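# Place tube rack in fume hood and close sash

## Task

Set the tube rack on the fume hood's work surface so that the whole rack lies past the orange tape line, standing upright, with each tube seated all the way down in a hole, and then lower the sash until it is fully closed. It fails if the rack or any tube reaches the floor, or if the robot topples or is left leaning. It only counts if everything stays in place without the robot holding it, so release and back the robot away at the end.

## Robot and tools

ROBOT. A LinearBot: an omnidirectional base with a column about 1.75 m high. A carriage rides 1.0 m along the column (lift_m) and holds two identical six-joint arms, left and right, each ending in a two-finger gripper. Arm bases sit about 0.57 m + lift_m above the floor, and carriage parts reach about 0.15 m below them. A hand reaches up to 0.78 m from its shoulder but only about 0.38 m below its arm base. A hand is about 0.16 m long, 0.1 m wide, 0.14 m open. Parked arm joints 1-6: 0, 0.05, 0.05, 1.45, 0, 0; parked, the robot is about 0.95 m wide and 0.7 m long. Cameras: carriage_camera (fixed, forward, tilted about 20 degrees down), left_wrist_camera and right_wrist_camera (looking past the fingertips). The wheel motors are weak (2 N m), so a base drive stops on contact with little force. Loose objects may occasionally get a brief push from outside.

FRAMES. Base frame: origin on the floor below the base centre, x forward, y left, z up. left_hand and right_hand are reported in this frame as the midpoint between the finger pads; quat_wxyz rotates base axes into hand axes (hand z along the fingers, fingers open along hand y; pointing straight up with joints 1, 5, 6 at 0 gives 1, 0, 0, 0). Odometry frame is the base frame at scene start; base_odometry counts wheel turns only, so slip shows as travel; heading is positive leftward, -3.142 to 3.142. Hand readings drift from truth, more at long reach; a level hand drops roughly 10-17 cm with 1 kg.

execute_actions. Arguments: actions (a list holding one action, or empty to just read state and images) and cameras (list from carriage_camera, left_wrist_camera, right_wrist_camera, all; omitted, null or ["all"] gives all, [] gives none). An action may have base, joints or both; they start together. base takes exactly one relative offset from where the base last reported itself: translate_m (metres, forward positive, -2 to 2), strafe_m (metres, left positive, -2 to 2) or rotate_rad (radians, counter-clockwise positive, -6.3 to 6.3). joints is a single object of absolute targets keyed by joint name, covering both arms: lift_m 0 to 1 m; left_/right_joint1_rad -2.617 to 3.054 (yaw about vertical, 0 ahead, positive left); joint2_rad 0 to 3.141 (shoulder: 0 upper arm back and level, 1.57 vertical, 3.14 forward and level); joint3_rad 0 to 3.141 (elbow, 0 folded, 3.14 straight); joint4_rad -1.57 to 1.57 (wrist pitch, positive lifts fingertips); joint5_rad -1.57 to 1.57 (wrist yaw, positive swings fingertips right, opposite sense to joint 1); joint6_rad -2.094 to 2.094 (roll about the finger axis, positive clockwise seen from the forearm); left_/right_gripper_m 0 to 0.093 m pad gap. Done tolerances: lift 0.004, joint1 0.02, joints 2-3 0.055, joint4 0.04, joints 5-6 0.02, gripper 0.004. Arms move up to 1.8 rad/s (joints 1-3) and 2.7 rad/s (4-6); an action lasts at most 15 s. Unknown keys or out-of-range values cause refusal with no motion. Omitted joints or base may keep pushing toward earlier targets unseen. If a result reports a stop, the rest of that reply's motion, wait and finish calls are skipped.

Result lines. base_status and joint_status: done (for the base, wheels turned the full amount, slip included), off_target (resting short, may still push), contact_stop or time_out (target dropped, holding in place), not_followed / "joint command not followed" with a cause (self-collision check held back the arm's targets; gripper still runs; the robot may retry them each action until valid targets are sent), limit_stop_at_motor_heat. on_its_own lists uncommanded behaviour; "held at" is the held target, not the position. motor_effort: percent of maximum, positive toward higher values, bracket is peak; large fixed and random errors. A lift effort that keeps falling while lowering means a hand or load is resting on something; drive_wheels larger at rest than after a free move means the base is still pressing. Joint torques and Motor temperatures are listed per arm in joint order. A holding gripper usually shows off_target.

wait: seconds 0 to 10; nothing new commanded. zoom_image: camera and region [x0, y0, x1, y1] in pixels (max 504 by 504) of that camera's latest full image. read_manual: section "licences" only; no motion. finished_scene: scene number; ends the scene irreversibly after the last command has been held and reports success.

CAUTIONS. Stops come after impact, sometimes late or never; an arm contact can let the base roll on about 0.3 m. After a blocked drive, back off about 0.2 m the way you came (or turn back) and repeat if still pressed; a retry of such a move may be needed. The base can slide under a table edge until the column strikes it; reversing into such an edge can tip the robot. Arms and grippers have no contact stop and snap to targets once freed. To untangle withheld arms, move only the withheld arm clear first, then the other in a later action. Never let the arms collide or press on each other hard. Tipping is likeliest with the carriage high, arms extended, loads held, pulling, or sudden stops; about 1.5 kg per hand with both arms forward can topple it, and only images reveal a lean. Gripper force is roughly 45-60 N per pad. Outstretched arms heat quickly: warning at 75 °C, arm paused 10 s at 90 °C, arm goes limp at 100 °C. Avoid drops, slips, slams, hard hits and hard shoves. Finish by releasing and moving clear.

Each tool is called after "Call:" in YAML: its name, and indented under it one key for each argument.

## Session

Call:
execute_actions:
  actions: []

Scene clock: 0.00 s.
Joint torques (N m, as the arm reports them, + toward a larger angle): no reading
Motor temperatures (°C, as the motors report them): left_arm=[23 21 23 22 20 23] | right_arm=[23 23 23 21 22 20]
base_odometry: x=+0.000 y=+0.000 heading=+0.000 (m, m, rad; odometry frame)
base_status: not commanded
joint_positions: lift_m=+0.301 left_joint1_rad=+0.011 left_joint2_rad=+0.057 left_joint3_rad=+0.058 left_joint4_rad=+1.442 left_joint5_rad=+0.008 left_joint6_rad=+0.037 left_gripper_m=+0.094 right_joint1_rad=-0.001 right_joint2_rad=+0.037 right_joint3_rad=+0.048 right_joint4_rad=+1.497 right_joint5_rad=-0.028 right_joint6_rad=+0.044 right_gripper_m=+0.094
joint_status: not commanded
motor_effort: lift_m=+15 drive_wheels=-3 (%)
left_hand: x=+0.2892 y=+0.3109 z=+1.3248 quat_wxyz=(+0.998, +0.005, +0.063, +0.024) (m; base frame)
right_hand: x=+0.2726 y=-0.3072 z=+1.3234 quat_wxyz=(+0.999, -0.013, +0.032, +0.022) (m; base frame)
pictures: carriage_camera, left_wrist_camera, right_wrist_camera
Images, in order (width x height): carriage_camera 504x504, left_wrist_camera 504x504, right_wrist_camera 504x504.

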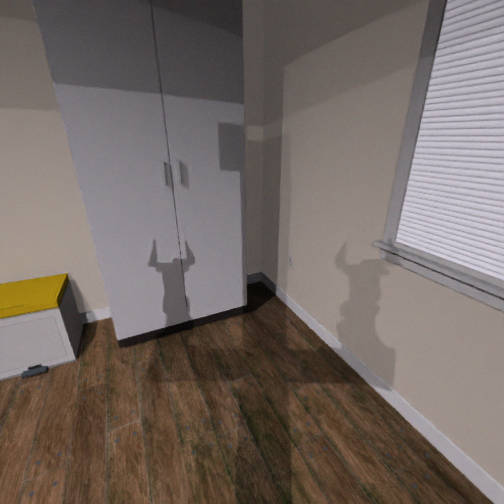

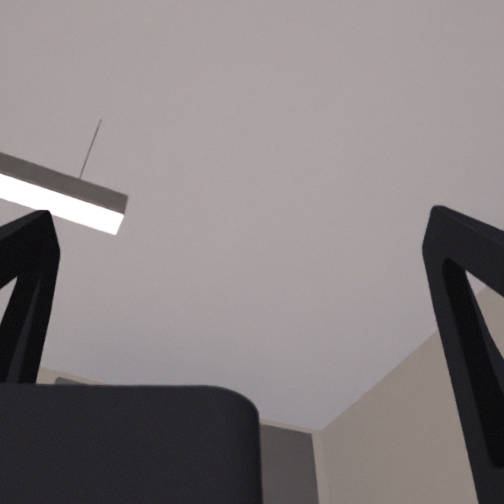

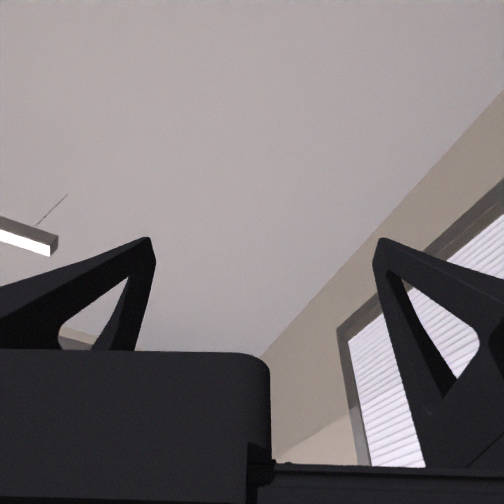

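Call:
execute_actions:
  actions:
    - {"base":{"rotate_rad":1.3}}
  cameras: ["carriage_camera"]

Call:
execute_actions:
  actions:
    - {"base":{"rotate_rad":1.3}}
  cameras: ["carriage_camera"]

Scene clock: 4.40 s.
Joint torques (N m, as the arm reports them, + toward a larger angle): left_arm=[ 0.36  4.93  7.4  -0.29 -0.03  0.04] | right_arm=[-0.31  4.93  6.54 -0.4   0.08 -0.07]
Motor temperatures (°C, as the motors report them): left_arm=[23 21 23 22 20 23] | right_arm=[23 23 23 21 22 20]
base_odometry: x=+0.000 y=+0.000 heading=+1.299 (m, m, rad; odometry frame)
base_status: done
joint_positions: lift_m=+0.301 left_joint1_rad=+0.011 left_joint2_rad=+0.057 left_joint3_rad=+0.058 left_joint4_rad=+1.442 left_joint5_rad=+0.008 left_joint6_rad=+0.037 left_gripper_m=+0.094 right_joint1_rad=-0.001 right_joint2_rad=+0.037 right_joint3_rad=+0.048 right_joint4_rad=+1.497 right_joint5_rad=-0.028 right_joint6_rad=+0.044 right_gripper_m=+0.094
joint_status: not commanded
motor_effort: lift_m=+16(15) drive_wheels=+8(31) (%)
left_hand: x=+0.2892 y=+0.3109 z=+1.3248 quat_wxyz=(+0.998, +0.005, +0.063, +0.024) (m; base frame)
right_hand: x=+0.2726 y=-0.3072 z=+1.3234 quat_wxyz=(+0.999, -0.013, +0.032, +0.022) (m; base frame)
pictures: carriage_camera
Images, in order (width x height): carriage_camera 504x504.

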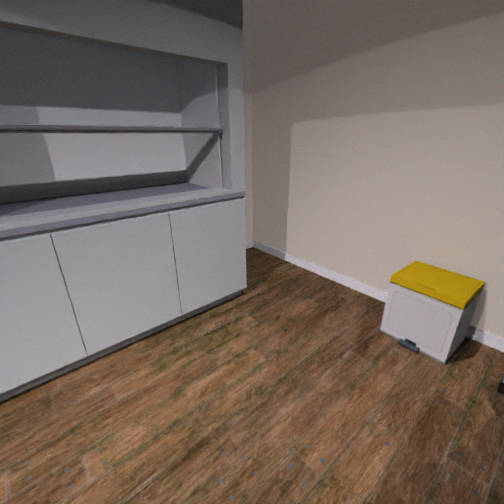

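Scene clock: 7.23 s.
Joint torques (N m, as the arm reports them, + toward a larger angle): left_arm=[ 0.37  4.98  7.55 -0.33 -0.03  0.04] | right_arm=[-0.09  4.88  6.39 -0.36  0.08 -0.12]
Motor temperatures (°C, as the motors report them): left_arm=[23 21 24 22 20 23] | right_arm=[23 23 24 21 22 20]
base_odometry: x=+0.000 y=+0.000 heading=+2.599 (m, m, rad; odometry frame)
base_status: done
joint_positions: lift_m=+0.301 left_joint1_rad=+0.011 left_joint2_rad=+0.057 left_joint3_rad=+0.058 left_joint4_rad=+1.442 left_joint5_rad=+0.008 left_joint6_rad=+0.037 left_gripper_m=+0.094 right_joint1_rad=-0.001 right_joint2_rad=+0.037 right_joint3_rad=+0.048 right_joint4_rad=+1.497 right_joint5_rad=-0.028 right_joint6_rad=+0.044 right_gripper_m=+0.094
joint_status: not commanded
motor_effort: lift_m=+16(16) drive_wheels=+9(33) (%)
left_hand: x=+0.2892 y=+0.3109 z=+1.3248 quat_wxyz=(+0.998, +0.005, +0.063, +0.024) (m; base frame)
right_hand: x=+0.2726 y=-0.3072 z=+1.3234 quat_wxyz=(+0.999, -0.013, +0.032, +0.022) (m; base frame)
pictures: carriage_camera
Images, in order (width x height): carriage_camera 504x504.

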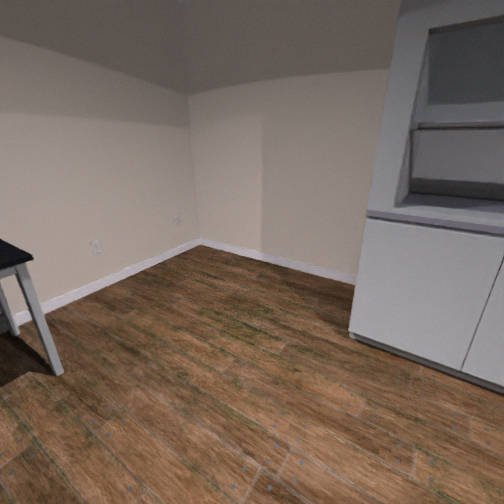

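Call:
execute_actions:
  actions:
    - {"base":{"rotate_rad":1.1}}
  cameras: ["carriage_camera"]

Scene clock: 10.97 s.
Joint torques (N m, as the arm reports them, + toward a larger angle): left_arm=[ 0.37  4.98  7.32 -0.29 -0.03  0.03] | right_arm=[-0.09  4.77  6.49 -0.36  0.07 -0.11]
Motor temperatures (°C, as the motors report them): left_arm=[23 21 24 22 20 23] | right_arm=[23 24 24 21 22 20]
base_odometry: x=+0.000 y=+0.000 heading=-2.585 (m, m, rad; odometry frame)
base_status: done
joint_positions: lift_m=+0.301 left_joint1_rad=+0.011 left_joint2_rad=+0.057 left_joint3_rad=+0.058 left_joint4_rad=+1.442 left_joint5_rad=+0.008 left_joint6_rad=+0.037 left_gripper_m=+0.094 right_joint1_rad=-0.001 right_joint2_rad=+0.037 right_joint3_rad=+0.048 right_joint4_rad=+1.497 right_joint5_rad=-0.028 right_joint6_rad=+0.044 right_gripper_m=+0.094
joint_status: not commanded
motor_effort: lift_m=+15(15) drive_wheels=+10(32) (%)
left_hand: x=+0.2892 y=+0.3109 z=+1.3248 quat_wxyz=(+0.998, +0.005, +0.063, +0.024) (m; base frame)
right_hand: x=+0.2726 y=-0.3072 z=+1.3234 quat_wxyz=(+0.999, -0.013, +0.032, +0.022) (m; base frame)
pictures: carriage_camera
Images, in order (width x height): carriage_camera 504x504.

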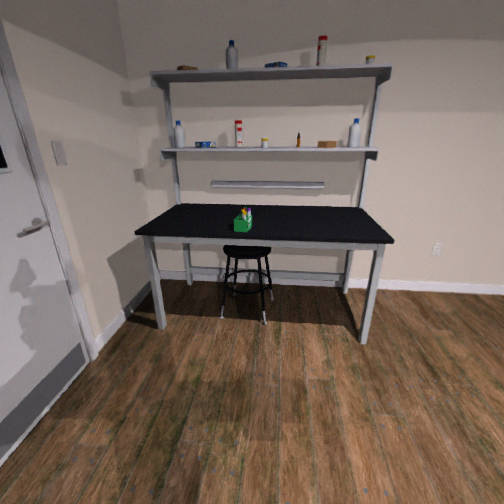

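Call:
zoom_image:
  camera: "carriage_camera"
  region: [200, 190, 290, 250]

Region (200, 190, 290, 250) of carriage_camera's 504x504 image, scaled by 5.600, with more detail than that image has.

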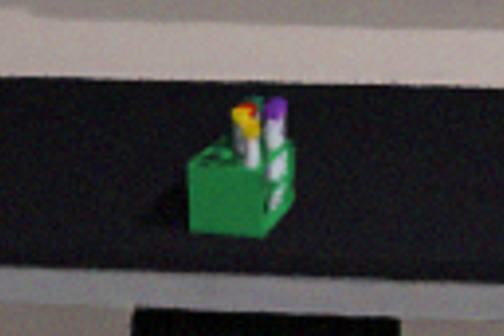

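Call:
execute_actions:
  actions:
    - {"base":{"rotate_rad":-0.125}}
  cameras: []

Call:
execute_actions:
  actions:
    - {"base":{"translate_m":1.1}}
  cameras: ["carriage_camera"]

Scene clock: 26.20 s.
Joint torques (N m, as the arm reports them, + toward a larger angle): left_arm=[ 0.34  4.96  7.51 -0.33 -0.02  0.04] | right_arm=[-0.11  4.94  6.39 -0.36  0.07 -0.1 ]
Motor temperatures (°C, as the motors report them): left_arm=[23 22 25 22 20 23] | right_arm=[23 24 25 21 22 20]
base_odometry: x=+0.000 y=+0.000 heading=-2.709 (m, m, rad; odometry frame)
base_status: done
joint_positions: lift_m=+0.301 left_joint1_rad=+0.011 left_joint2_rad=+0.057 left_joint3_rad=+0.058 left_joint4_rad=+1.442 left_joint5_rad=+0.008 left_joint6_rad=+0.037 left_gripper_m=+0.094 right_joint1_rad=-0.001 right_joint2_rad=+0.037 right_joint3_rad=+0.048 right_joint4_rad=+1.497 right_joint5_rad=-0.028 right_joint6_rad=+0.044 right_gripper_m=+0.094
joint_status: not commanded
motor_effort: lift_m=+15(16) drive_wheels=-5(21) (%)
left_hand: x=+0.2892 y=+0.3109 z=+1.3248 quat_wxyz=(+0.998, +0.005, +0.063, +0.024) (m; base frame)
right_hand: x=+0.2726 y=-0.3072 z=+1.3234 quat_wxyz=(+0.999, -0.013, +0.032, +0.022) (m; base frame)
pictures: none
No camera images: the call's "cameras" was empty. Leave "cameras" out to get every camera's image.

Scene clock: 30.80 s.
Joint torques (N m, as the arm reports them, + toward a larger angle): left_arm=[ 0.36  4.94  7.45 -0.28 -0.03  0.04] | right_arm=[-0.25  4.65  6.49 -0.39  0.12 -0.07]
Motor temperatures (°C, as the motors report them): left_arm=[23 22 25 22 20 23] | right_arm=[23 24 26 21 22 20]
base_odometry: x=-0.998 y=-0.462 heading=-2.709 (m, m, rad; odometry frame)
base_status: done
joint_positions: lift_m=+0.301 left_joint1_rad=+0.011 left_joint2_rad=+0.057 left_joint3_rad=+0.058 left_joint4_rad=+1.443 left_joint5_rad=+0.008 left_joint6_rad=+0.037 left_gripper_m=+0.094 right_joint1_rad=-0.001 right_joint2_rad=+0.037 right_joint3_rad=+0.048 right_joint4_rad=+1.497 right_joint5_rad=-0.028 right_joint6_rad=+0.044 right_gripper_m=+0.094
joint_status: not commanded
motor_effort: lift_m=+15(16) drive_wheels=-6(42) (%)
left_hand: x=+0.2891 y=+0.3109 z=+1.3248 quat_wxyz=(+0.998, +0.005, +0.063, +0.024) (m; base frame)
right_hand: x=+0.2726 y=-0.3072 z=+1.3234 quat_wxyz=(+0.999, -0.013, +0.032, +0.022) (m; base frame)
pictures: carriage_camera
Images, in order (width x height): carriage_camera 504x504.

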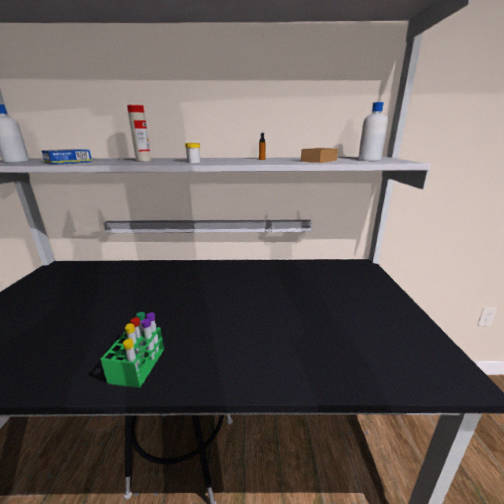

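Call:
zoom_image:
  camera: "carriage_camera"
  region: [80, 300, 190, 400]

Region (80, 300, 190, 400) of carriage_camera's 504x504 image, scaled by 4.582, with more detail than that image has; it fills the top 458 rows of this view, and the rest is white.

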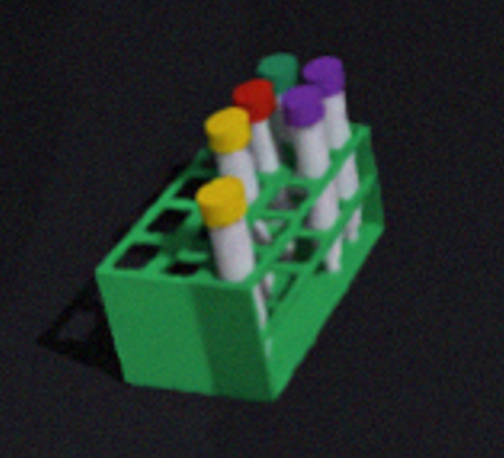

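Call:
execute_actions:
  actions:
    - {"base":{"rotate_rad":-0.145}}
  cameras: []

Call:
execute_actions:
  actions:
    - {"base":{"translate_m":-0.3}}
  cameras: []

Call:
execute_actions:
  actions:
    - {"base":{"strafe_m":0.088},"joints":{"left_joint1_rad":0,"left_joint2_rad":2.038,"left_joint3_rad":1.028,"left_joint4_rad":0.71,"left_joint5_rad":0,"left_joint6_rad":0,"left_gripper_m":0.093}}
  cameras: ["carriage_camera","left_wrist_camera"]

Scene clock: 60.30 s.
Joint torques (N m, as the arm reports them, + toward a larger angle): left_arm=[ 0.37  4.92  7.44 -0.34 -0.03  0.04] | right_arm=[-0.16  4.81  6.4  -0.41  0.06 -0.04]
Motor temperatures (°C, as the motors report them): left_arm=[23 23 27 22 20 23] | right_arm=[23 25 27 21 22 20]
base_odometry: x=-0.999 y=-0.462 heading=-2.854 (m, m, rad; odometry frame)
base_status: done
joint_positions: lift_m=+0.301 left_joint1_rad=+0.011 left_joint2_rad=+0.057 left_joint3_rad=+0.058 left_joint4_rad=+1.443 left_joint5_rad=+0.008 left_joint6_rad=+0.037 left_gripper_m=+0.094 right_joint1_rad=-0.001 right_joint2_rad=+0.037 right_joint3_rad=+0.048 right_joint4_rad=+1.497 right_joint5_rad=-0.028 right_joint6_rad=+0.044 right_gripper_m=+0.094
joint_status: not commanded
motor_effort: lift_m=+16(15) drive_wheels=-4(18) (%)
left_hand: x=+0.2891 y=+0.3109 z=+1.3248 quat_wxyz=(+0.998, +0.005, +0.063, +0.024) (m; base frame)
right_hand: x=+0.2726 y=-0.3072 z=+1.3234 quat_wxyz=(+0.999, -0.013, +0.032, +0.022) (m; base frame)
pictures: none
No camera images: the call's "cameras" was empty. Leave "cameras" out to get every camera's image.

Scene clock: 62.90 s.
Joint torques (N m, as the arm reports them, + toward a larger angle): left_arm=[ 0.37  4.95  7.5  -0.31 -0.03  0.04] | right_arm=[-0.14  4.8   6.41 -0.33  0.08 -0.09]
Motor temperatures (°C, as the motors report them): left_arm=[23 23 27 22 20 23] | right_arm=[23 25 28 21 22 20]
base_odometry: x=-0.711 y=-0.377 heading=-2.854 (m, m, rad; odometry frame)
base_status: done
joint_positions: lift_m=+0.301 left_joint1_rad=+0.011 left_joint2_rad=+0.057 left_joint3_rad=+0.058 left_joint4_rad=+1.442 left_joint5_rad=+0.008 left_joint6_rad=+0.037 left_gripper_m=+0.094 right_joint1_rad=-0.001 right_joint2_rad=+0.037 right_joint3_rad=+0.048 right_joint4_rad=+1.496 right_joint5_rad=-0.028 right_joint6_rad=+0.044 right_gripper_m=+0.094
joint_status: not commanded
motor_effort: lift_m=+16(15) drive_wheels=-6(35) (%)
left_hand: x=+0.2893 y=+0.3109 z=+1.3247 quat_wxyz=(+0.998, +0.005, +0.064, +0.024) (m; base frame)
right_hand: x=+0.2727 y=-0.3072 z=+1.3234 quat_wxyz=(+0.999, -0.013, +0.032, +0.022) (m; base frame)
pictures: none
No camera images: the call's "cameras" was empty. Leave "cameras" out to get every camera's image.

Scene clock: 64.87 s.
Joint torques (N m, as the arm reports them, + toward a larger angle): left_arm=[ -0.54 -10.53   8.46   2.48  -0.07  -0.02] | right_arm=[-0.23  4.62  6.47 -0.38  0.12 -0.11]
Motor temperatures (°C, as the motors report them): left_arm=[23 23 27 23 20 23] | right_arm=[23 25 28 21 22 20]
base_odometry: x=-0.686 y=-0.461 heading=-2.854 (m, m, rad; odometry frame)
base_status: done
joint_positions: lift_m=+0.301 left_joint1_rad=+0.010 left_joint2_rad=+2.029 left_joint3_rad=+1.028 left_joint4_rad=+0.707 left_joint5_rad=+0.003 left_joint6_rad=+0.005 left_gripper_m=+0.093 right_joint1_rad=-0.001 right_joint2_rad=+0.037 right_joint3_rad=+0.048 right_joint4_rad=+1.496 right_joint5_rad=-0.028 right_joint6_rad=+0.044 right_gripper_m=+0.094
joint_status: all done
motor_effort: lift_m=+15(15) drive_wheels=-3(27) (%)
left_hand: x=+0.8116 y=+0.3172 z=+0.9972 quat_wxyz=(+0.596, -0.001, +0.803, +0.003) (m; base frame)
right_hand: x=+0.2727 y=-0.3072 z=+1.3234 quat_wxyz=(+0.999, -0.013, +0.032, +0.022) (m; base frame)
pictures: carriage_camera, left_wrist_camera
Images, in order (width x height): carriage_camera 504x504, left_wrist_camera 504x504.

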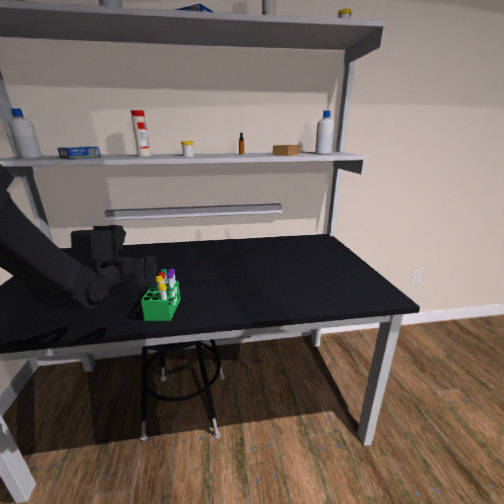

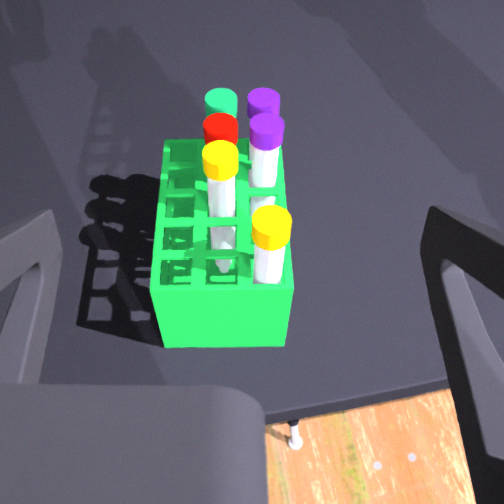

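Call:
execute_actions:
  actions:
    - {"base":{"strafe_m":0.01},"joints":{"lift_m":0.11}}
  cameras: ["carriage_camera","left_wrist_camera"]

Scene clock: 69.33 s.
Joint torques (N m, as the arm reports them, + toward a larger angle): left_arm=[ -0.27 -10.87   8.46   2.55  -0.04  -0.02] | right_arm=[-0.27  4.86  6.69 -0.33  0.11 -0.08]
Motor temperatures (°C, as the motors report them): left_arm=[23 24 27 24 20 23] | right_arm=[23 25 28 21 22 20]
base_odometry: x=-0.683 y=-0.471 heading=-2.854 (m, m, rad; odometry frame)
base_status: done
joint_positions: lift_m=+0.110 left_joint1_rad=+0.007 left_joint2_rad=+2.030 left_joint3_rad=+1.028 left_joint4_rad=+0.709 left_joint5_rad=+0.002 left_joint6_rad=+0.005 left_gripper_m=+0.093 right_joint1_rad=-0.001 right_joint2_rad=+0.037 right_joint3_rad=+0.048 right_joint4_rad=+1.496 right_joint5_rad=-0.028 right_joint6_rad=+0.044 right_gripper_m=+0.094
joint_status: all done
motor_effort: lift_m=+14(14) drive_wheels=+3(33) (%)
left_hand: x=+0.8117 y=+0.3155 z=+0.8061 quat_wxyz=(+0.596, +0.000, +0.803, +0.003) (m; base frame)
right_hand: x=+0.2727 y=-0.3072 z=+1.1323 quat_wxyz=(+0.999, -0.013, +0.032, +0.022) (m; base frame)
pictures: carriage_camera, left_wrist_camera
Images, in order (width x height): carriage_camera 504x504, left_wrist_camera 504x504.

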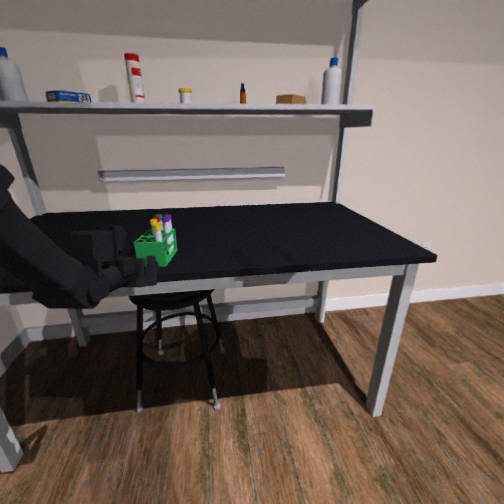

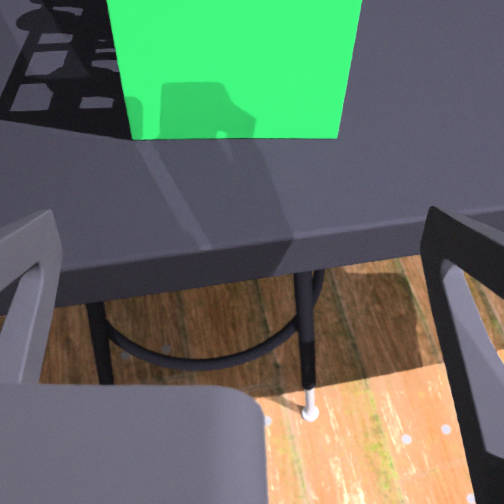

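Call:
execute_actions:
  actions:
    - {"base":{"translate_m":0.07}}
  cameras: ["carriage_camera","left_wrist_camera"]

Scene clock: 76.43 s.
Joint torques (N m, as the arm reports them, + toward a larger angle): left_arm=[ -0.23 -10.81   8.36   2.51  -0.04  -0.02] | right_arm=[-0.19  4.76  6.48 -0.37  0.1  -0.08]
Motor temperatures (°C, as the motors report them): left_arm=[23 26 28 26 20 23] | right_arm=[23 25 28 21 22 20]
base_odometry: x=-0.750 y=-0.491 heading=-2.854 (m, m, rad; odometry frame)
base_status: done
joint_positions: lift_m=+0.110 left_joint1_rad=+0.007 left_joint2_rad=+2.030 left_joint3_rad=+1.028 left_joint4_rad=+0.709 left_joint5_rad=+0.002 left_joint6_rad=+0.005 left_gripper_m=+0.093 right_joint1_rad=-0.001 right_joint2_rad=+0.037 right_joint3_rad=+0.048 right_joint4_rad=+1.496 right_joint5_rad=-0.028 right_joint6_rad=+0.044 right_gripper_m=+0.094
joint_status: not commanded
motor_effort: lift_m=+14(14) drive_wheels=-5(29) (%)
left_hand: x=+0.8118 y=+0.3155 z=+0.8062 quat_wxyz=(+0.597, +0.000, +0.803, +0.003) (m; base frame)
right_hand: x=+0.2727 y=-0.3072 z=+1.1323 quat_wxyz=(+0.999, -0.013, +0.032, +0.022) (m; base frame)
pictures: carriage_camera, left_wrist_camera
Images, in order (width x height): carriage_camera 504x504, left_wrist_camera 504x504.

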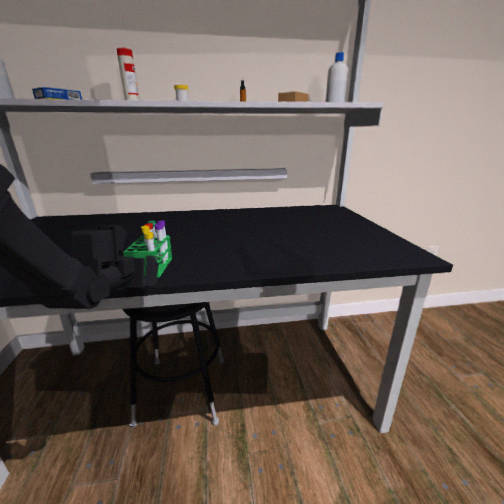

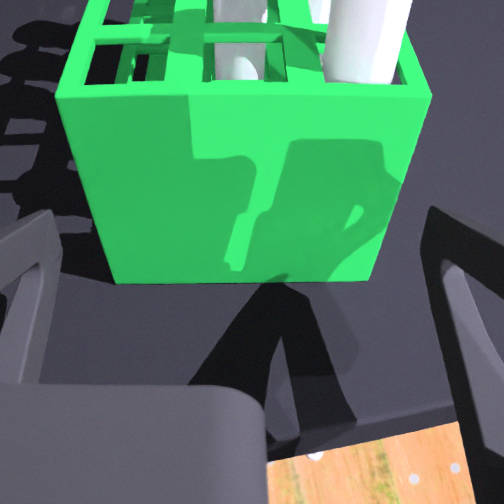

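Call:
execute_actions:
  actions:
    - {"base":{"translate_m":0.055}}
  cameras: ["carriage_camera","left_wrist_camera"]

Scene clock: 84.27 s.
Joint torques (N m, as the arm reports them, + toward a larger angle): left_arm=[ -0.18 -10.78   8.49   2.45  -0.04  -0.02] | right_arm=[-0.03  4.85  6.53 -0.33  0.1  -0.08]
Motor temperatures (°C, as the motors report them): left_arm=[23 28 28 27 20 23] | right_arm=[23 25 28 21 22 20]
base_odometry: x=-0.803 y=-0.507 heading=-2.853 (m, m, rad; odometry frame)
base_status: done
joint_positions: lift_m=+0.110 left_joint1_rad=+0.007 left_joint2_rad=+2.030 left_joint3_rad=+1.028 left_joint4_rad=+0.709 left_joint5_rad=+0.002 left_joint6_rad=+0.005 left_gripper_m=+0.093 right_joint1_rad=-0.001 right_joint2_rad=+0.037 right_joint3_rad=+0.048 right_joint4_rad=+1.496 right_joint5_rad=-0.028 right_joint6_rad=+0.044 right_gripper_m=+0.094
joint_status: not commanded
motor_effort: lift_m=+14(14) drive_wheels=-4(34) (%)
left_hand: x=+0.8118 y=+0.3155 z=+0.8062 quat_wxyz=(+0.597, +0.000, +0.803, +0.003) (m; base frame)
right_hand: x=+0.2727 y=-0.3072 z=+1.1323 quat_wxyz=(+0.999, -0.013, +0.032, +0.022) (m; base frame)
pictures: carriage_camera, left_wrist_camera
Images, in order (width x height): carriage_camera 504x504, left_wrist_camera 504x504.

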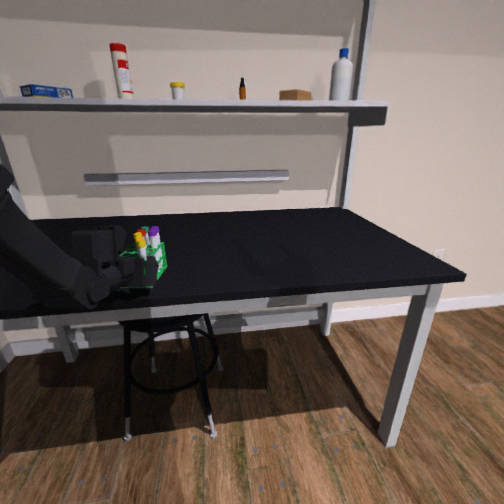

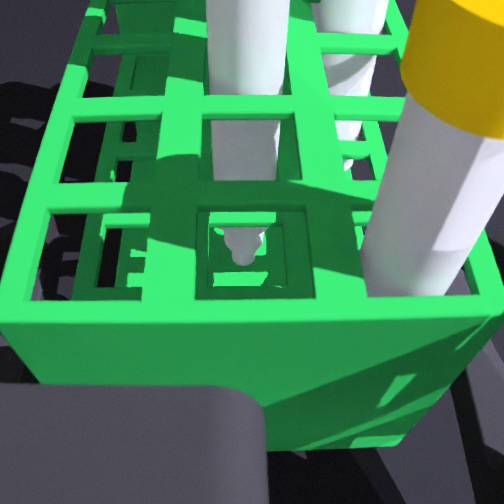

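Call:
execute_actions:
  actions:
    - {"joints":{"left_gripper_m":0.06}}
  cameras: ["left_wrist_camera"]

Call:
execute_actions:
  actions:
    - {"joints":{"lift_m":0.17}}
  cameras: ["carriage_camera","left_wrist_camera"]

Scene clock: 87.07 s.
Joint torques (N m, as the arm reports them, + toward a larger angle): left_arm=[ -0.2  -10.87   8.4    2.47  -0.04  -0.01] | right_arm=[-0.18  4.79  6.47 -0.36  0.08 -0.1 ]
Motor temperatures (°C, as the motors report them): left_arm=[23 28 28 27 20 23] | right_arm=[23 25 28 21 22 20]
base_odometry: x=-0.803 y=-0.507 heading=-2.853 (m, m, rad; odometry frame)
base_status: not commanded
joint_positions: lift_m=+0.110 left_joint1_rad=+0.007 left_joint2_rad=+2.030 left_joint3_rad=+1.028 left_joint4_rad=+0.709 left_joint5_rad=+0.002 left_joint6_rad=+0.004 left_gripper_m=+0.081 right_joint1_rad=-0.001 right_joint2_rad=+0.037 right_joint3_rad=+0.048 right_joint4_rad=+1.496 right_joint5_rad=-0.028 right_joint6_rad=+0.044 right_gripper_m=+0.094
joint_status: left_gripper_m off_target (ended at +0.081, target +0.060)
motor_effort: lift_m=+14(14) drive_wheels=-4(4) (%)
left_hand: x=+0.8118 y=+0.3155 z=+0.8062 quat_wxyz=(+0.597, -0.001, +0.803, +0.003) (m; base frame)
right_hand: x=+0.2727 y=-0.3072 z=+1.1323 quat_wxyz=(+0.999, -0.013, +0.032, +0.022) (m; base frame)
pictures: left_wrist_camera
Images, in order (width x height): left_wrist_camera 504x504.

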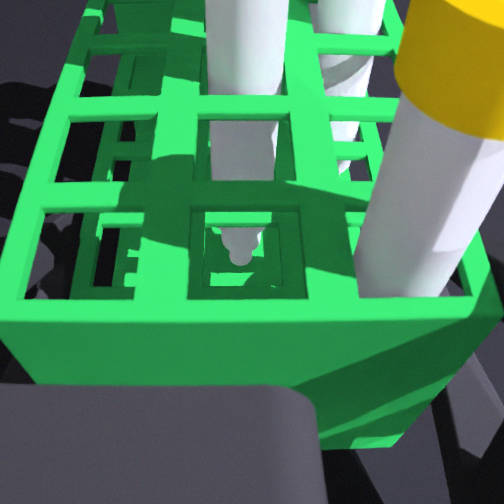

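Scene clock: 87.83 s.
Joint torques (N m, as the arm reports them, + toward a larger angle): left_arm=[ -0.22 -11.44   8.38   2.72  -0.03  -0.01] | right_arm=[-0.09  4.76  6.33 -0.36  0.1  -0.09]
Motor temperatures (°C, as the motors report them): left_arm=[23 28 28 27 20 23] | right_arm=[23 25 28 21 22 20]
base_odometry: x=-0.802 y=-0.507 heading=-2.853 (m, m, rad; odometry frame)
base_status: not commanded
joint_positions: lift_m=+0.170 left_joint1_rad=+0.007 left_joint2_rad=+2.037 left_joint3_rad=+1.028 left_joint4_rad=+0.691 left_joint5_rad=+0.002 left_joint6_rad=+0.004 left_gripper_m=+0.081 right_joint1_rad=-0.001 right_joint2_rad=+0.037 right_joint3_rad=+0.048 right_joint4_rad=+1.496 right_joint5_rad=-0.028 right_joint6_rad=+0.044 right_gripper_m=+0.094
joint_status: all done
motor_effort: lift_m=+17(19) drive_wheels=-2(4) (%)
left_hand: x=+0.8103 y=+0.3155 z=+0.8580 quat_wxyz=(+0.587, -0.001, +0.810, +0.003) (m; base frame)
right_hand: x=+0.2727 y=-0.3072 z=+1.1919 quat_wxyz=(+0.999, -0.013, +0.032, +0.022) (m; base frame)
pictures: carriage_camera, left_wrist_camera
Images, in order (width x height): carriage_camera 504x504, left_wrist_camera 504x504.

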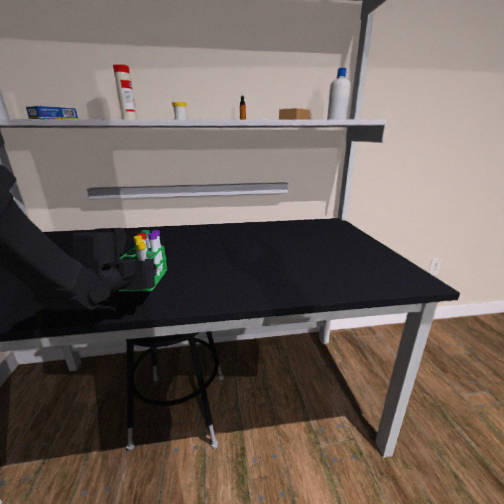

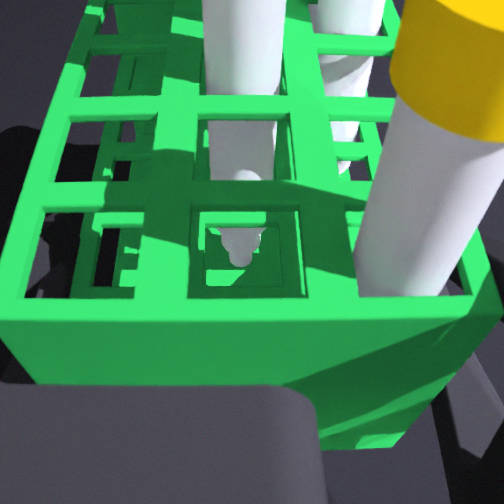

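Call:
execute_actions:
  actions:
    - {"base":{"translate_m":-1.4},"joints":{"lift_m":0.3}}
  cameras: []

Call:
execute_actions:
  actions:
    - {"base":{"rotate_rad":-1.427}}
  cameras: ["carriage_camera","left_wrist_camera"]

Scene clock: 103.30 s.
Joint torques (N m, as the arm reports them, + toward a larger angle): left_arm=[ -0.2  -11.81   8.39   2.73  -0.03  -0.01] | right_arm=[-0.24  4.66  6.32 -0.35  0.13 -0.1 ]
Motor temperatures (°C, as the motors report them): left_arm=[23 31 29 30 20 23] | right_arm=[23 25 29 21 22 20]
base_odometry: x=+0.540 y=-0.108 heading=-2.853 (m, m, rad; odometry frame)
base_status: done
joint_positions: lift_m=+0.300 left_joint1_rad=+0.007 left_joint2_rad=+2.040 left_joint3_rad=+1.028 left_joint4_rad=+0.688 left_joint5_rad=+0.001 left_joint6_rad=+0.004 left_gripper_m=+0.081 right_joint1_rad=-0.001 right_joint2_rad=+0.037 right_joint3_rad=+0.048 right_joint4_rad=+1.496 right_joint5_rad=-0.028 right_joint6_rad=+0.044 right_gripper_m=+0.094
joint_status: all done
motor_effort: lift_m=+17(20) drive_wheels=-3(48) (%)
left_hand: x=+0.8100 y=+0.3156 z=+0.9855 quat_wxyz=(+0.584, -0.001, +0.812, +0.003) (m; base frame)
right_hand: x=+0.2727 y=-0.3072 z=+1.3218 quat_wxyz=(+0.999, -0.013, +0.032, +0.022) (m; base frame)
pictures: none
No camera images: the call's "cameras" was empty. Leave "cameras" out to get every camera's image.

Scene clock: 106.27 s.
Joint torques (N m, as the arm reports them, + toward a larger angle): left_arm=[ -0.08 -11.79   8.37   2.73  -0.05  -0.02] | right_arm=[-0.21  4.69  6.37 -0.37  0.11 -0.1 ]
Motor temperatures (°C, as the motors report them): left_arm=[23 32 29 30 20 23] | right_arm=[23 25 29 21 22 20]
base_odometry: x=+0.540 y=-0.108 heading=+2.003 (m, m, rad; odometry frame)
base_status: done
joint_positions: lift_m=+0.300 left_joint1_rad=+0.007 left_joint2_rad=+2.040 left_joint3_rad=+1.028 left_joint4_rad=+0.688 left_joint5_rad=-0.001 left_joint6_rad=+0.004 left_gripper_m=+0.081 right_joint1_rad=-0.001 right_joint2_rad=+0.037 right_joint3_rad=+0.048 right_joint4_rad=+1.496 right_joint5_rad=-0.028 right_joint6_rad=+0.044 right_gripper_m=+0.094
joint_status: not commanded
motor_effort: lift_m=+17(17) drive_wheels=+8(36) (%)
left_hand: x=+0.8100 y=+0.3160 z=+0.9855 quat_wxyz=(+0.584, -0.001, +0.812, +0.004) (m; base frame)
right_hand: x=+0.2727 y=-0.3072 z=+1.3218 quat_wxyz=(+0.999, -0.013, +0.032, +0.022) (m; base frame)
pictures: carriage_camera, left_wrist_camera
Images, in order (width x height): carriage_camera 504x504, left_wrist_camera 504x504.

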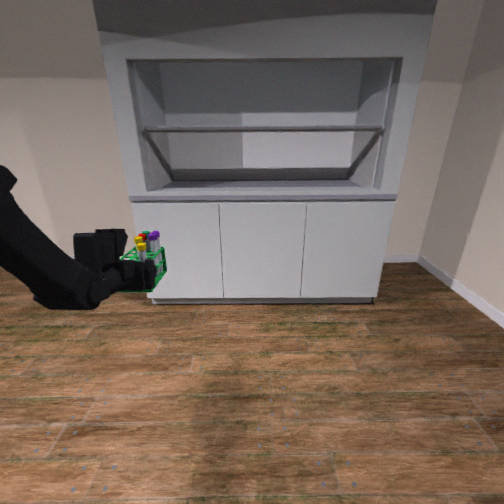

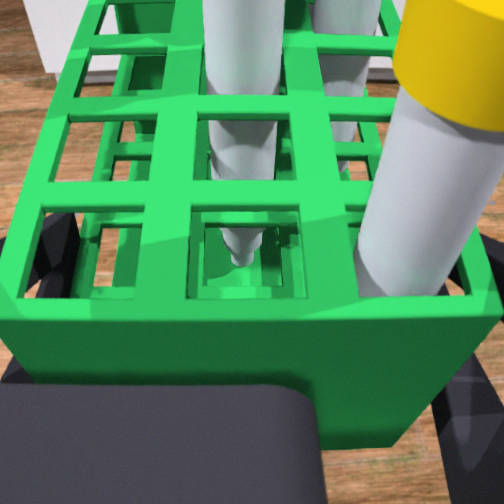

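Call:
execute_actions:
  actions:
    - {"base":{"translate_m":1.15}}
  cameras: ["carriage_camera"]

Scene clock: 112.00 s.
Joint torques (N m, as the arm reports them, + toward a larger angle): left_arm=[ -0.17 -11.85   8.35   2.7   -0.01  -0.01] | right_arm=[-0.4   4.93  6.56 -0.34  0.07 -0.1 ]
Motor temperatures (°C, as the motors report them): left_arm=[23 33 29 31 20 23] | right_arm=[23 25 29 21 22 20]
base_odometry: x=+0.059 y=+0.936 heading=+2.003 (m, m, rad; odometry frame)
base_status: done
joint_positions: lift_m=+0.300 left_joint1_rad=+0.007 left_joint2_rad=+2.040 left_joint3_rad=+1.028 left_joint4_rad=+0.687 left_joint5_rad=-0.001 left_joint6_rad=+0.004 left_gripper_m=+0.081 right_joint1_rad=-0.001 right_joint2_rad=+0.037 right_joint3_rad=+0.048 right_joint4_rad=+1.496 right_joint5_rad=-0.028 right_joint6_rad=+0.044 right_gripper_m=+0.094
joint_status: not commanded
motor_effort: lift_m=+17(17) drive_wheels=-6(42) (%)
left_hand: x=+0.8099 y=+0.3160 z=+0.9854 quat_wxyz=(+0.584, -0.001, +0.812, +0.004) (m; base frame)
right_hand: x=+0.2727 y=-0.3072 z=+1.3218 quat_wxyz=(+0.999, -0.013, +0.032, +0.022) (m; base frame)
pictures: carriage_camera
Images, in order (width x height): carriage_camera 504x504.

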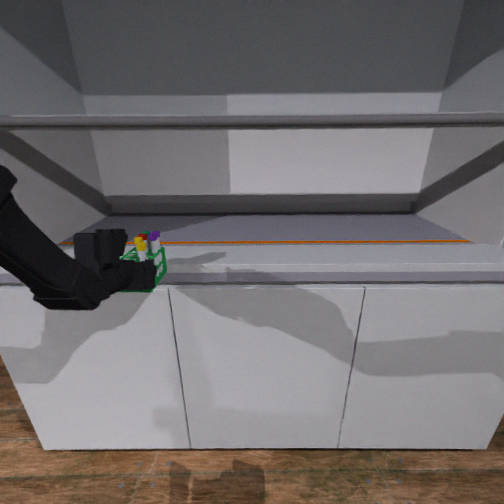

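Call:
zoom_image:
  camera: "carriage_camera"
  region: [304, 100, 504, 300]

Region (304, 100, 504, 300) of carriage_camera's 504x504 image, scaled by 2.520, with more detail than that image has.

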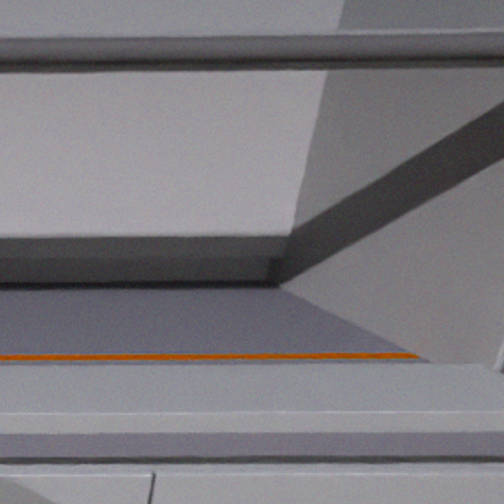

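Call:
execute_actions:
  actions:
    - {"joints":{"lift_m":0.37}}
  cameras: []

Call:
execute_actions:
  actions:
    - {"joints":{"left_joint3_rad":1.25,"left_joint4_rad":0.51}}
  cameras: []

Call:
execute_actions:
  actions:
    - {"joints":{"left_joint3_rad":1.47,"left_joint4_rad":0.29}}
  cameras: ["carriage_camera","left_wrist_camera"]

Scene clock: 129.00 s.
Joint torques (N m, as the arm reports them, + toward a larger angle): left_arm=[ -0.32 -11.77   8.23   2.72  -0.02  -0.01] | right_arm=[-0.17  4.72  6.39 -0.32  0.14 -0.05]
Motor temperatures (°C, as the motors report them): left_arm=[23 35 29 32 20 23] | right_arm=[23 26 29 21 22 20]
base_odometry: x=+0.059 y=+0.936 heading=+2.003 (m, m, rad; odometry frame)
base_status: not commanded
joint_positions: lift_m=+0.370 left_joint1_rad=+0.007 left_joint2_rad=+2.040 left_joint3_rad=+1.028 left_joint4_rad=+0.688 left_joint5_rad=-0.001 left_joint6_rad=+0.004 left_gripper_m=+0.081 right_joint1_rad=-0.001 right_joint2_rad=+0.037 right_joint3_rad=+0.048 right_joint4_rad=+1.496 right_joint5_rad=-0.028 right_joint6_rad=+0.044 right_gripper_m=+0.094
joint_status: all done
motor_effort: lift_m=+16(20) drive_wheels=-4(6) (%)
left_hand: x=+0.8100 y=+0.3160 z=+1.0556 quat_wxyz=(+0.584, -0.001, +0.812, +0.004) (m; base frame)
right_hand: x=+0.2727 y=-0.3072 z=+1.3919 quat_wxyz=(+0.999, -0.013, +0.032, +0.022) (m; base frame)
pictures: none
No camera images: the call's "cameras" was empty. Leave "cameras" out to get every camera's image.

Scene clock: 129.90 s.
Joint torques (N m, as the arm reports them, + toward a larger angle): left_arm=[ -0.2  -12.6   10.24   2.64  -0.02  -0.01] | right_arm=[-0.18  4.7   6.36 -0.37  0.05 -0.07]
Motor temperatures (°C, as the motors report them): left_arm=[23 35 29 32 20 23] | right_arm=[23 26 29 21 22 20]
base_odometry: x=+0.059 y=+0.936 heading=+2.003 (m, m, rad; odometry frame)
base_status: not commanded
joint_positions: lift_m=+0.370 left_joint1_rad=+0.007 left_joint2_rad=+2.040 left_joint3_rad=+1.240 left_joint4_rad=+0.497 left_joint5_rad=-0.001 left_joint6_rad=+0.004 left_gripper_m=+0.081 right_joint1_rad=-0.001 right_joint2_rad=+0.037 right_joint3_rad=+0.048 right_joint4_rad=+1.496 right_joint5_rad=-0.028 right_joint6_rad=+0.044 right_gripper_m=+0.094
joint_status: all done
motor_effort: lift_m=+17(17) drive_wheels=-4(4) (%)
left_hand: x=+0.8444 y=+0.3162 z=+1.1023 quat_wxyz=(+0.592, -0.001, +0.806, +0.004) (m; base frame)
right_hand: x=+0.2727 y=-0.3072 z=+1.3919 quat_wxyz=(+0.999, -0.013, +0.032, +0.022) (m; base frame)
pictures: none
No camera images: the call's "cameras" was empty. Leave "cameras" out to get every camera's image.

Scene clock: 130.83 s.
Joint torques (N m, as the arm reports them, + toward a larger angle): left_arm=[ -0.2  -13.24  10.89   2.56  -0.02  -0.01] | right_arm=[-0.12  4.85  6.29 -0.35  0.1  -0.1 ]
Motor temperatures (°C, as the motors report them): left_arm=[23 35 29 32 20 23] | right_arm=[23 26 30 21 22 20]
base_odometry: x=+0.059 y=+0.936 heading=+2.003 (m, m, rad; odometry frame)
base_status: not commanded
joint_positions: lift_m=+0.370 left_joint1_rad=+0.007 left_joint2_rad=+2.040 left_joint3_rad=+1.459 left_joint4_rad=+0.278 left_joint5_rad=-0.001 left_joint6_rad=+0.004 left_gripper_m=+0.081 right_joint1_rad=-0.001 right_joint2_rad=+0.037 right_joint3_rad=+0.048 right_joint4_rad=+1.496 right_joint5_rad=-0.028 right_joint6_rad=+0.044 right_gripper_m=+0.094
joint_status: all done
motor_effort: lift_m=+16(16) drive_wheels=-4(4) (%)
left_hand: x=+0.8684 y=+0.3164 z=+1.1520 quat_wxyz=(+0.592, -0.001, +0.806, +0.004) (m; base frame)
right_hand: x=+0.2727 y=-0.3072 z=+1.3919 quat_wxyz=(+0.999, -0.013, +0.032, +0.022) (m; base frame)
pictures: carriage_camera, left_wrist_camera
Images, in order (width x height): carriage_camera 504x504, left_wrist_camera 504x504.

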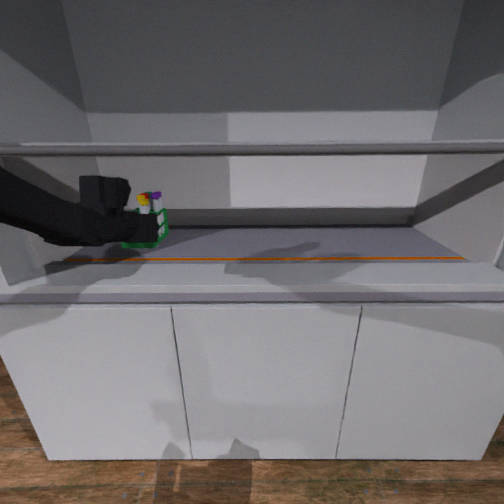

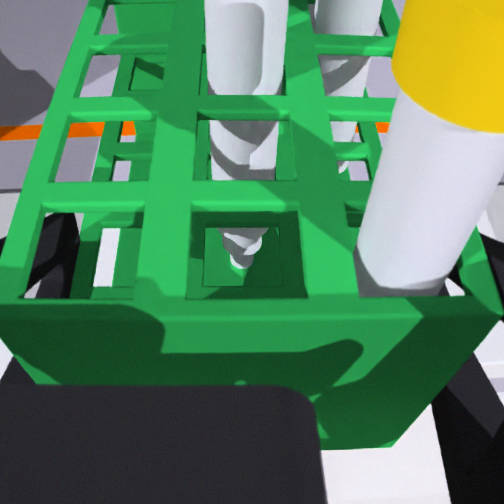

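Call:
execute_actions:
  actions:
    - {"base":{"translate_m":0.4},"joints":{"lift_m":0.27}}
  cameras: ["carriage_camera","left_wrist_camera"]

Scene clock: 137.60 s.
Joint torques (N m, as the arm reports them, + toward a larger angle): left_arm=[ -0.29 -13.07  10.97   2.83  -0.02  -0.01] | right_arm=[-0.12  4.65  6.45 -0.38  0.12 -0.06]
Motor temperatures (°C, as the motors report them): left_arm=[23 37 30 33 20 23] | right_arm=[23 26 30 21 22 20]
base_odometry: x=-0.108 y=+1.300 heading=+2.002 (m, m, rad; odometry frame)
base_status: done
joint_positions: lift_m=+0.270 left_joint1_rad=+0.007 left_joint2_rad=+2.040 left_joint3_rad=+1.459 left_joint4_rad=+0.260 left_joint5_rad=+0.000 left_joint6_rad=+0.004 left_gripper_m=+0.081 right_joint1_rad=-0.001 right_joint2_rad=+0.037 right_joint3_rad=+0.048 right_joint4_rad=+1.497 right_joint5_rad=-0.028 right_joint6_rad=+0.044 right_gripper_m=+0.094
joint_status: all done
motor_effort: lift_m=+14(15) drive_wheels=-7(39) (%)
left_hand: x=+0.8671 y=+0.3163 z=+1.0481 quat_wxyz=(+0.585, -0.001, +0.811, +0.003) (m; base frame)
right_hand: x=+0.2726 y=-0.3072 z=+1.2923 quat_wxyz=(+0.999, -0.013, +0.032, +0.022) (m; base frame)
pictures: carriage_camera, left_wrist_camera
Images, in order (width x height): carriage_camera 504x504, left_wrist_camera 504x504.

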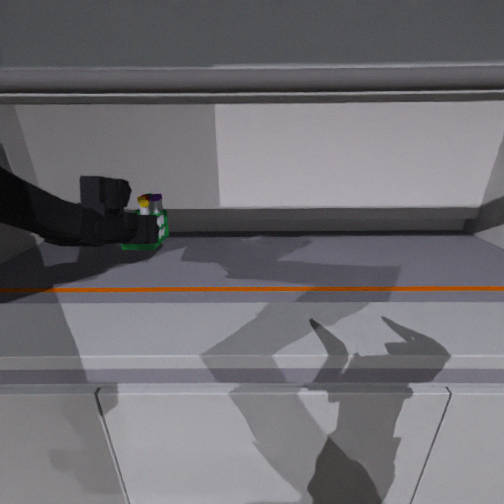

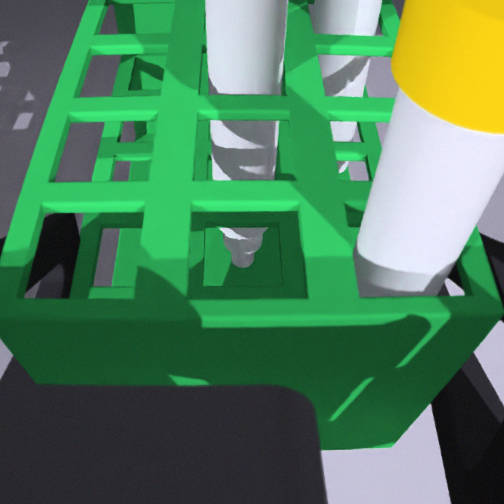

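Call:
execute_actions:
  actions:
    - {"base":{"translate_m":0.03},"joints":{"lift_m":0.215,"left_joint4_rad":0.315}}
  cameras: ["carriage_camera","left_wrist_camera"]

Scene clock: 140.03 s.
Joint torques (N m, as the arm reports them, + toward a larger angle): left_arm=[ -0.22 -13.42  11.01   2.87  -0.01  -0.02] | right_arm=[-0.12  4.81  6.52 -0.31  0.11 -0.09]
Motor temperatures (°C, as the motors report them): left_arm=[23 37 30 33 20 23] | right_arm=[23 26 30 21 22 20]
base_odometry: x=-0.121 y=+1.327 heading=+2.001 (m, m, rad; odometry frame)
base_status: done
joint_positions: lift_m=+0.215 left_joint1_rad=+0.007 left_joint2_rad=+2.044 left_joint3_rad=+1.459 left_joint4_rad=+0.284 left_joint5_rad=+0.000 left_joint6_rad=+0.004 left_gripper_m=+0.081 right_joint1_rad=-0.001 right_joint2_rad=+0.037 right_joint3_rad=+0.048 right_joint4_rad=+1.497 right_joint5_rad=-0.028 right_joint6_rad=+0.044 right_gripper_m=+0.094
joint_status: all done
motor_effort: lift_m=+14(14) drive_wheels=-5(38) (%)
left_hand: x=+0.8692 y=+0.3163 z=+0.9961 quat_wxyz=(+0.593, -0.001, +0.805, +0.003) (m; base frame)
right_hand: x=+0.2726 y=-0.3072 z=+1.2373 quat_wxyz=(+0.999, -0.013, +0.032, +0.022) (m; base frame)
pictures: carriage_camera, left_wrist_camera
Images, in order (width x height): carriage_camera 504x504, left_wrist_camera 504x504.

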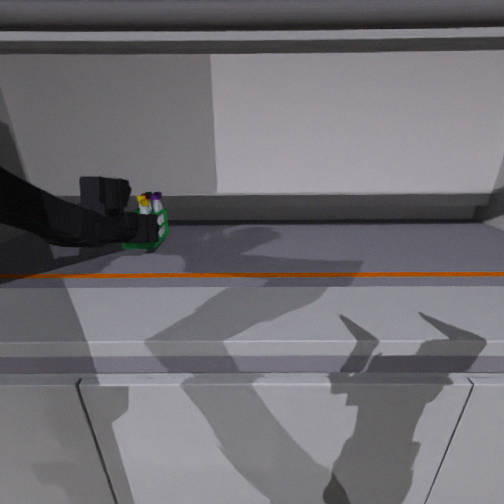

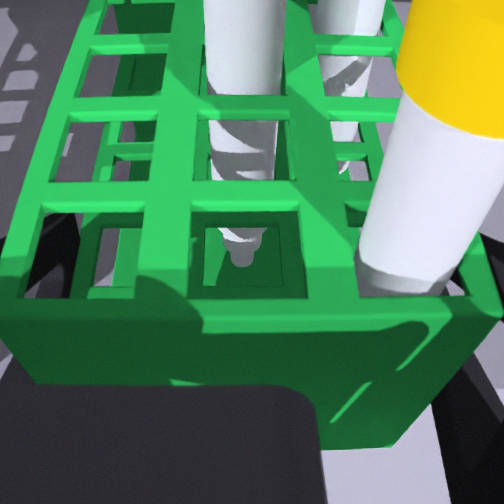

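Call:
execute_actions:
  actions:
    - {"joints":{"lift_m":0.2}}
  cameras: ["left_wrist_camera"]

Scene clock: 141.57 s.
Joint torques (N m, as the arm reports them, + toward a larger angle): left_arm=[ -0.23 -13.82  10.73   2.84  -0.02  -0.01] | right_arm=[-0.35  4.83  6.43 -0.4   0.12 -0.07]
Motor temperatures (°C, as the motors report them): left_arm=[23 37 31 33 20 23] | right_arm=[23 26 30 21 22 20]
base_odometry: x=-0.121 y=+1.327 heading=+2.001 (m, m, rad; odometry frame)
base_status: not commanded
joint_positions: lift_m=+0.200 left_joint1_rad=+0.007 left_joint2_rad=+2.047 left_joint3_rad=+1.459 left_joint4_rad=+0.286 left_joint5_rad=+0.000 left_joint6_rad=+0.004 left_gripper_m=+0.081 right_joint1_rad=-0.001 right_joint2_rad=+0.037 right_joint3_rad=+0.048 right_joint4_rad=+1.497 right_joint5_rad=-0.028 right_joint6_rad=+0.044 right_gripper_m=+0.094
joint_status: all done
motor_effort: lift_m=+14(14) drive_wheels=+6(7) (%)
left_hand: x=+0.8696 y=+0.3163 z=+0.9798 quat_wxyz=(+0.593, -0.001, +0.806, +0.003) (m; base frame)
right_hand: x=+0.2726 y=-0.3072 z=+1.2222 quat_wxyz=(+0.999, -0.013, +0.032, +0.022) (m; base frame)
pictures: left_wrist_camera
Images, in order (width x height): left_wrist_camera 504x504.

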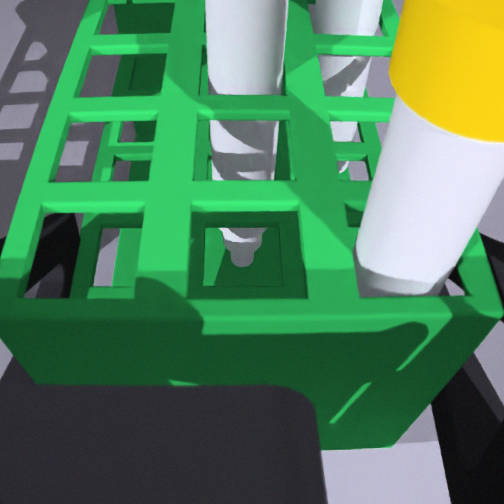

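Call:
execute_actions:
  actions:
    - {"joints":{"lift_m":0.19}}
  cameras: ["left_wrist_camera"]

Scene clock: 143.27 s.
Joint torques (N m, as the arm reports them, + toward a larger angle): left_arm=[ -0.21 -13.82  10.84   2.8   -0.02  -0.01] | right_arm=[-0.19  4.85  6.54 -0.38  0.09 -0.07]
Motor temperatures (°C, as the motors report them): left_arm=[23 38 31 33 20 23] | right_arm=[23 26 30 21 22 20]
base_odometry: x=-0.121 y=+1.327 heading=+2.001 (m, m, rad; odometry frame)
base_status: not commanded
joint_positions: lift_m=+0.190 left_joint1_rad=+0.007 left_joint2_rad=+2.048 left_joint3_rad=+1.459 left_joint4_rad=+0.290 left_joint5_rad=+0.000 left_joint6_rad=+0.004 left_gripper_m=+0.081 right_joint1_rad=-0.001 right_joint2_rad=+0.037 right_joint3_rad=+0.048 right_joint4_rad=+1.497 right_joint5_rad=-0.028 right_joint6_rad=+0.044 right_gripper_m=+0.094
joint_status: all done
motor_effort: lift_m=+14(14) drive_wheels=+6(10) (%)
left_hand: x=+0.8700 y=+0.3163 z=+0.9703 quat_wxyz=(+0.594, -0.001, +0.804, +0.003) (m; base frame)
right_hand: x=+0.2726 y=-0.3072 z=+1.2122 quat_wxyz=(+0.999, -0.013, +0.032, +0.022) (m; base frame)
pictures: left_wrist_camera
Images, in order (width x height): left_wrist_camera 504x504.

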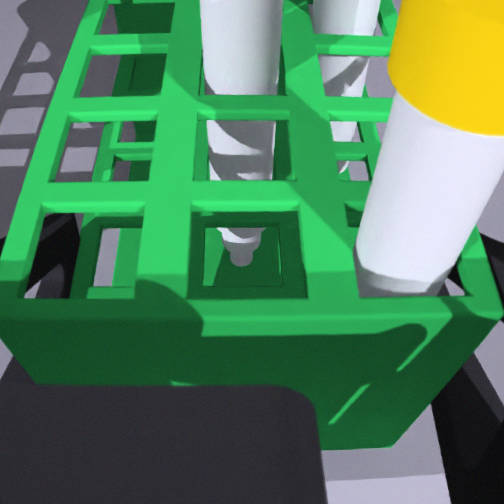

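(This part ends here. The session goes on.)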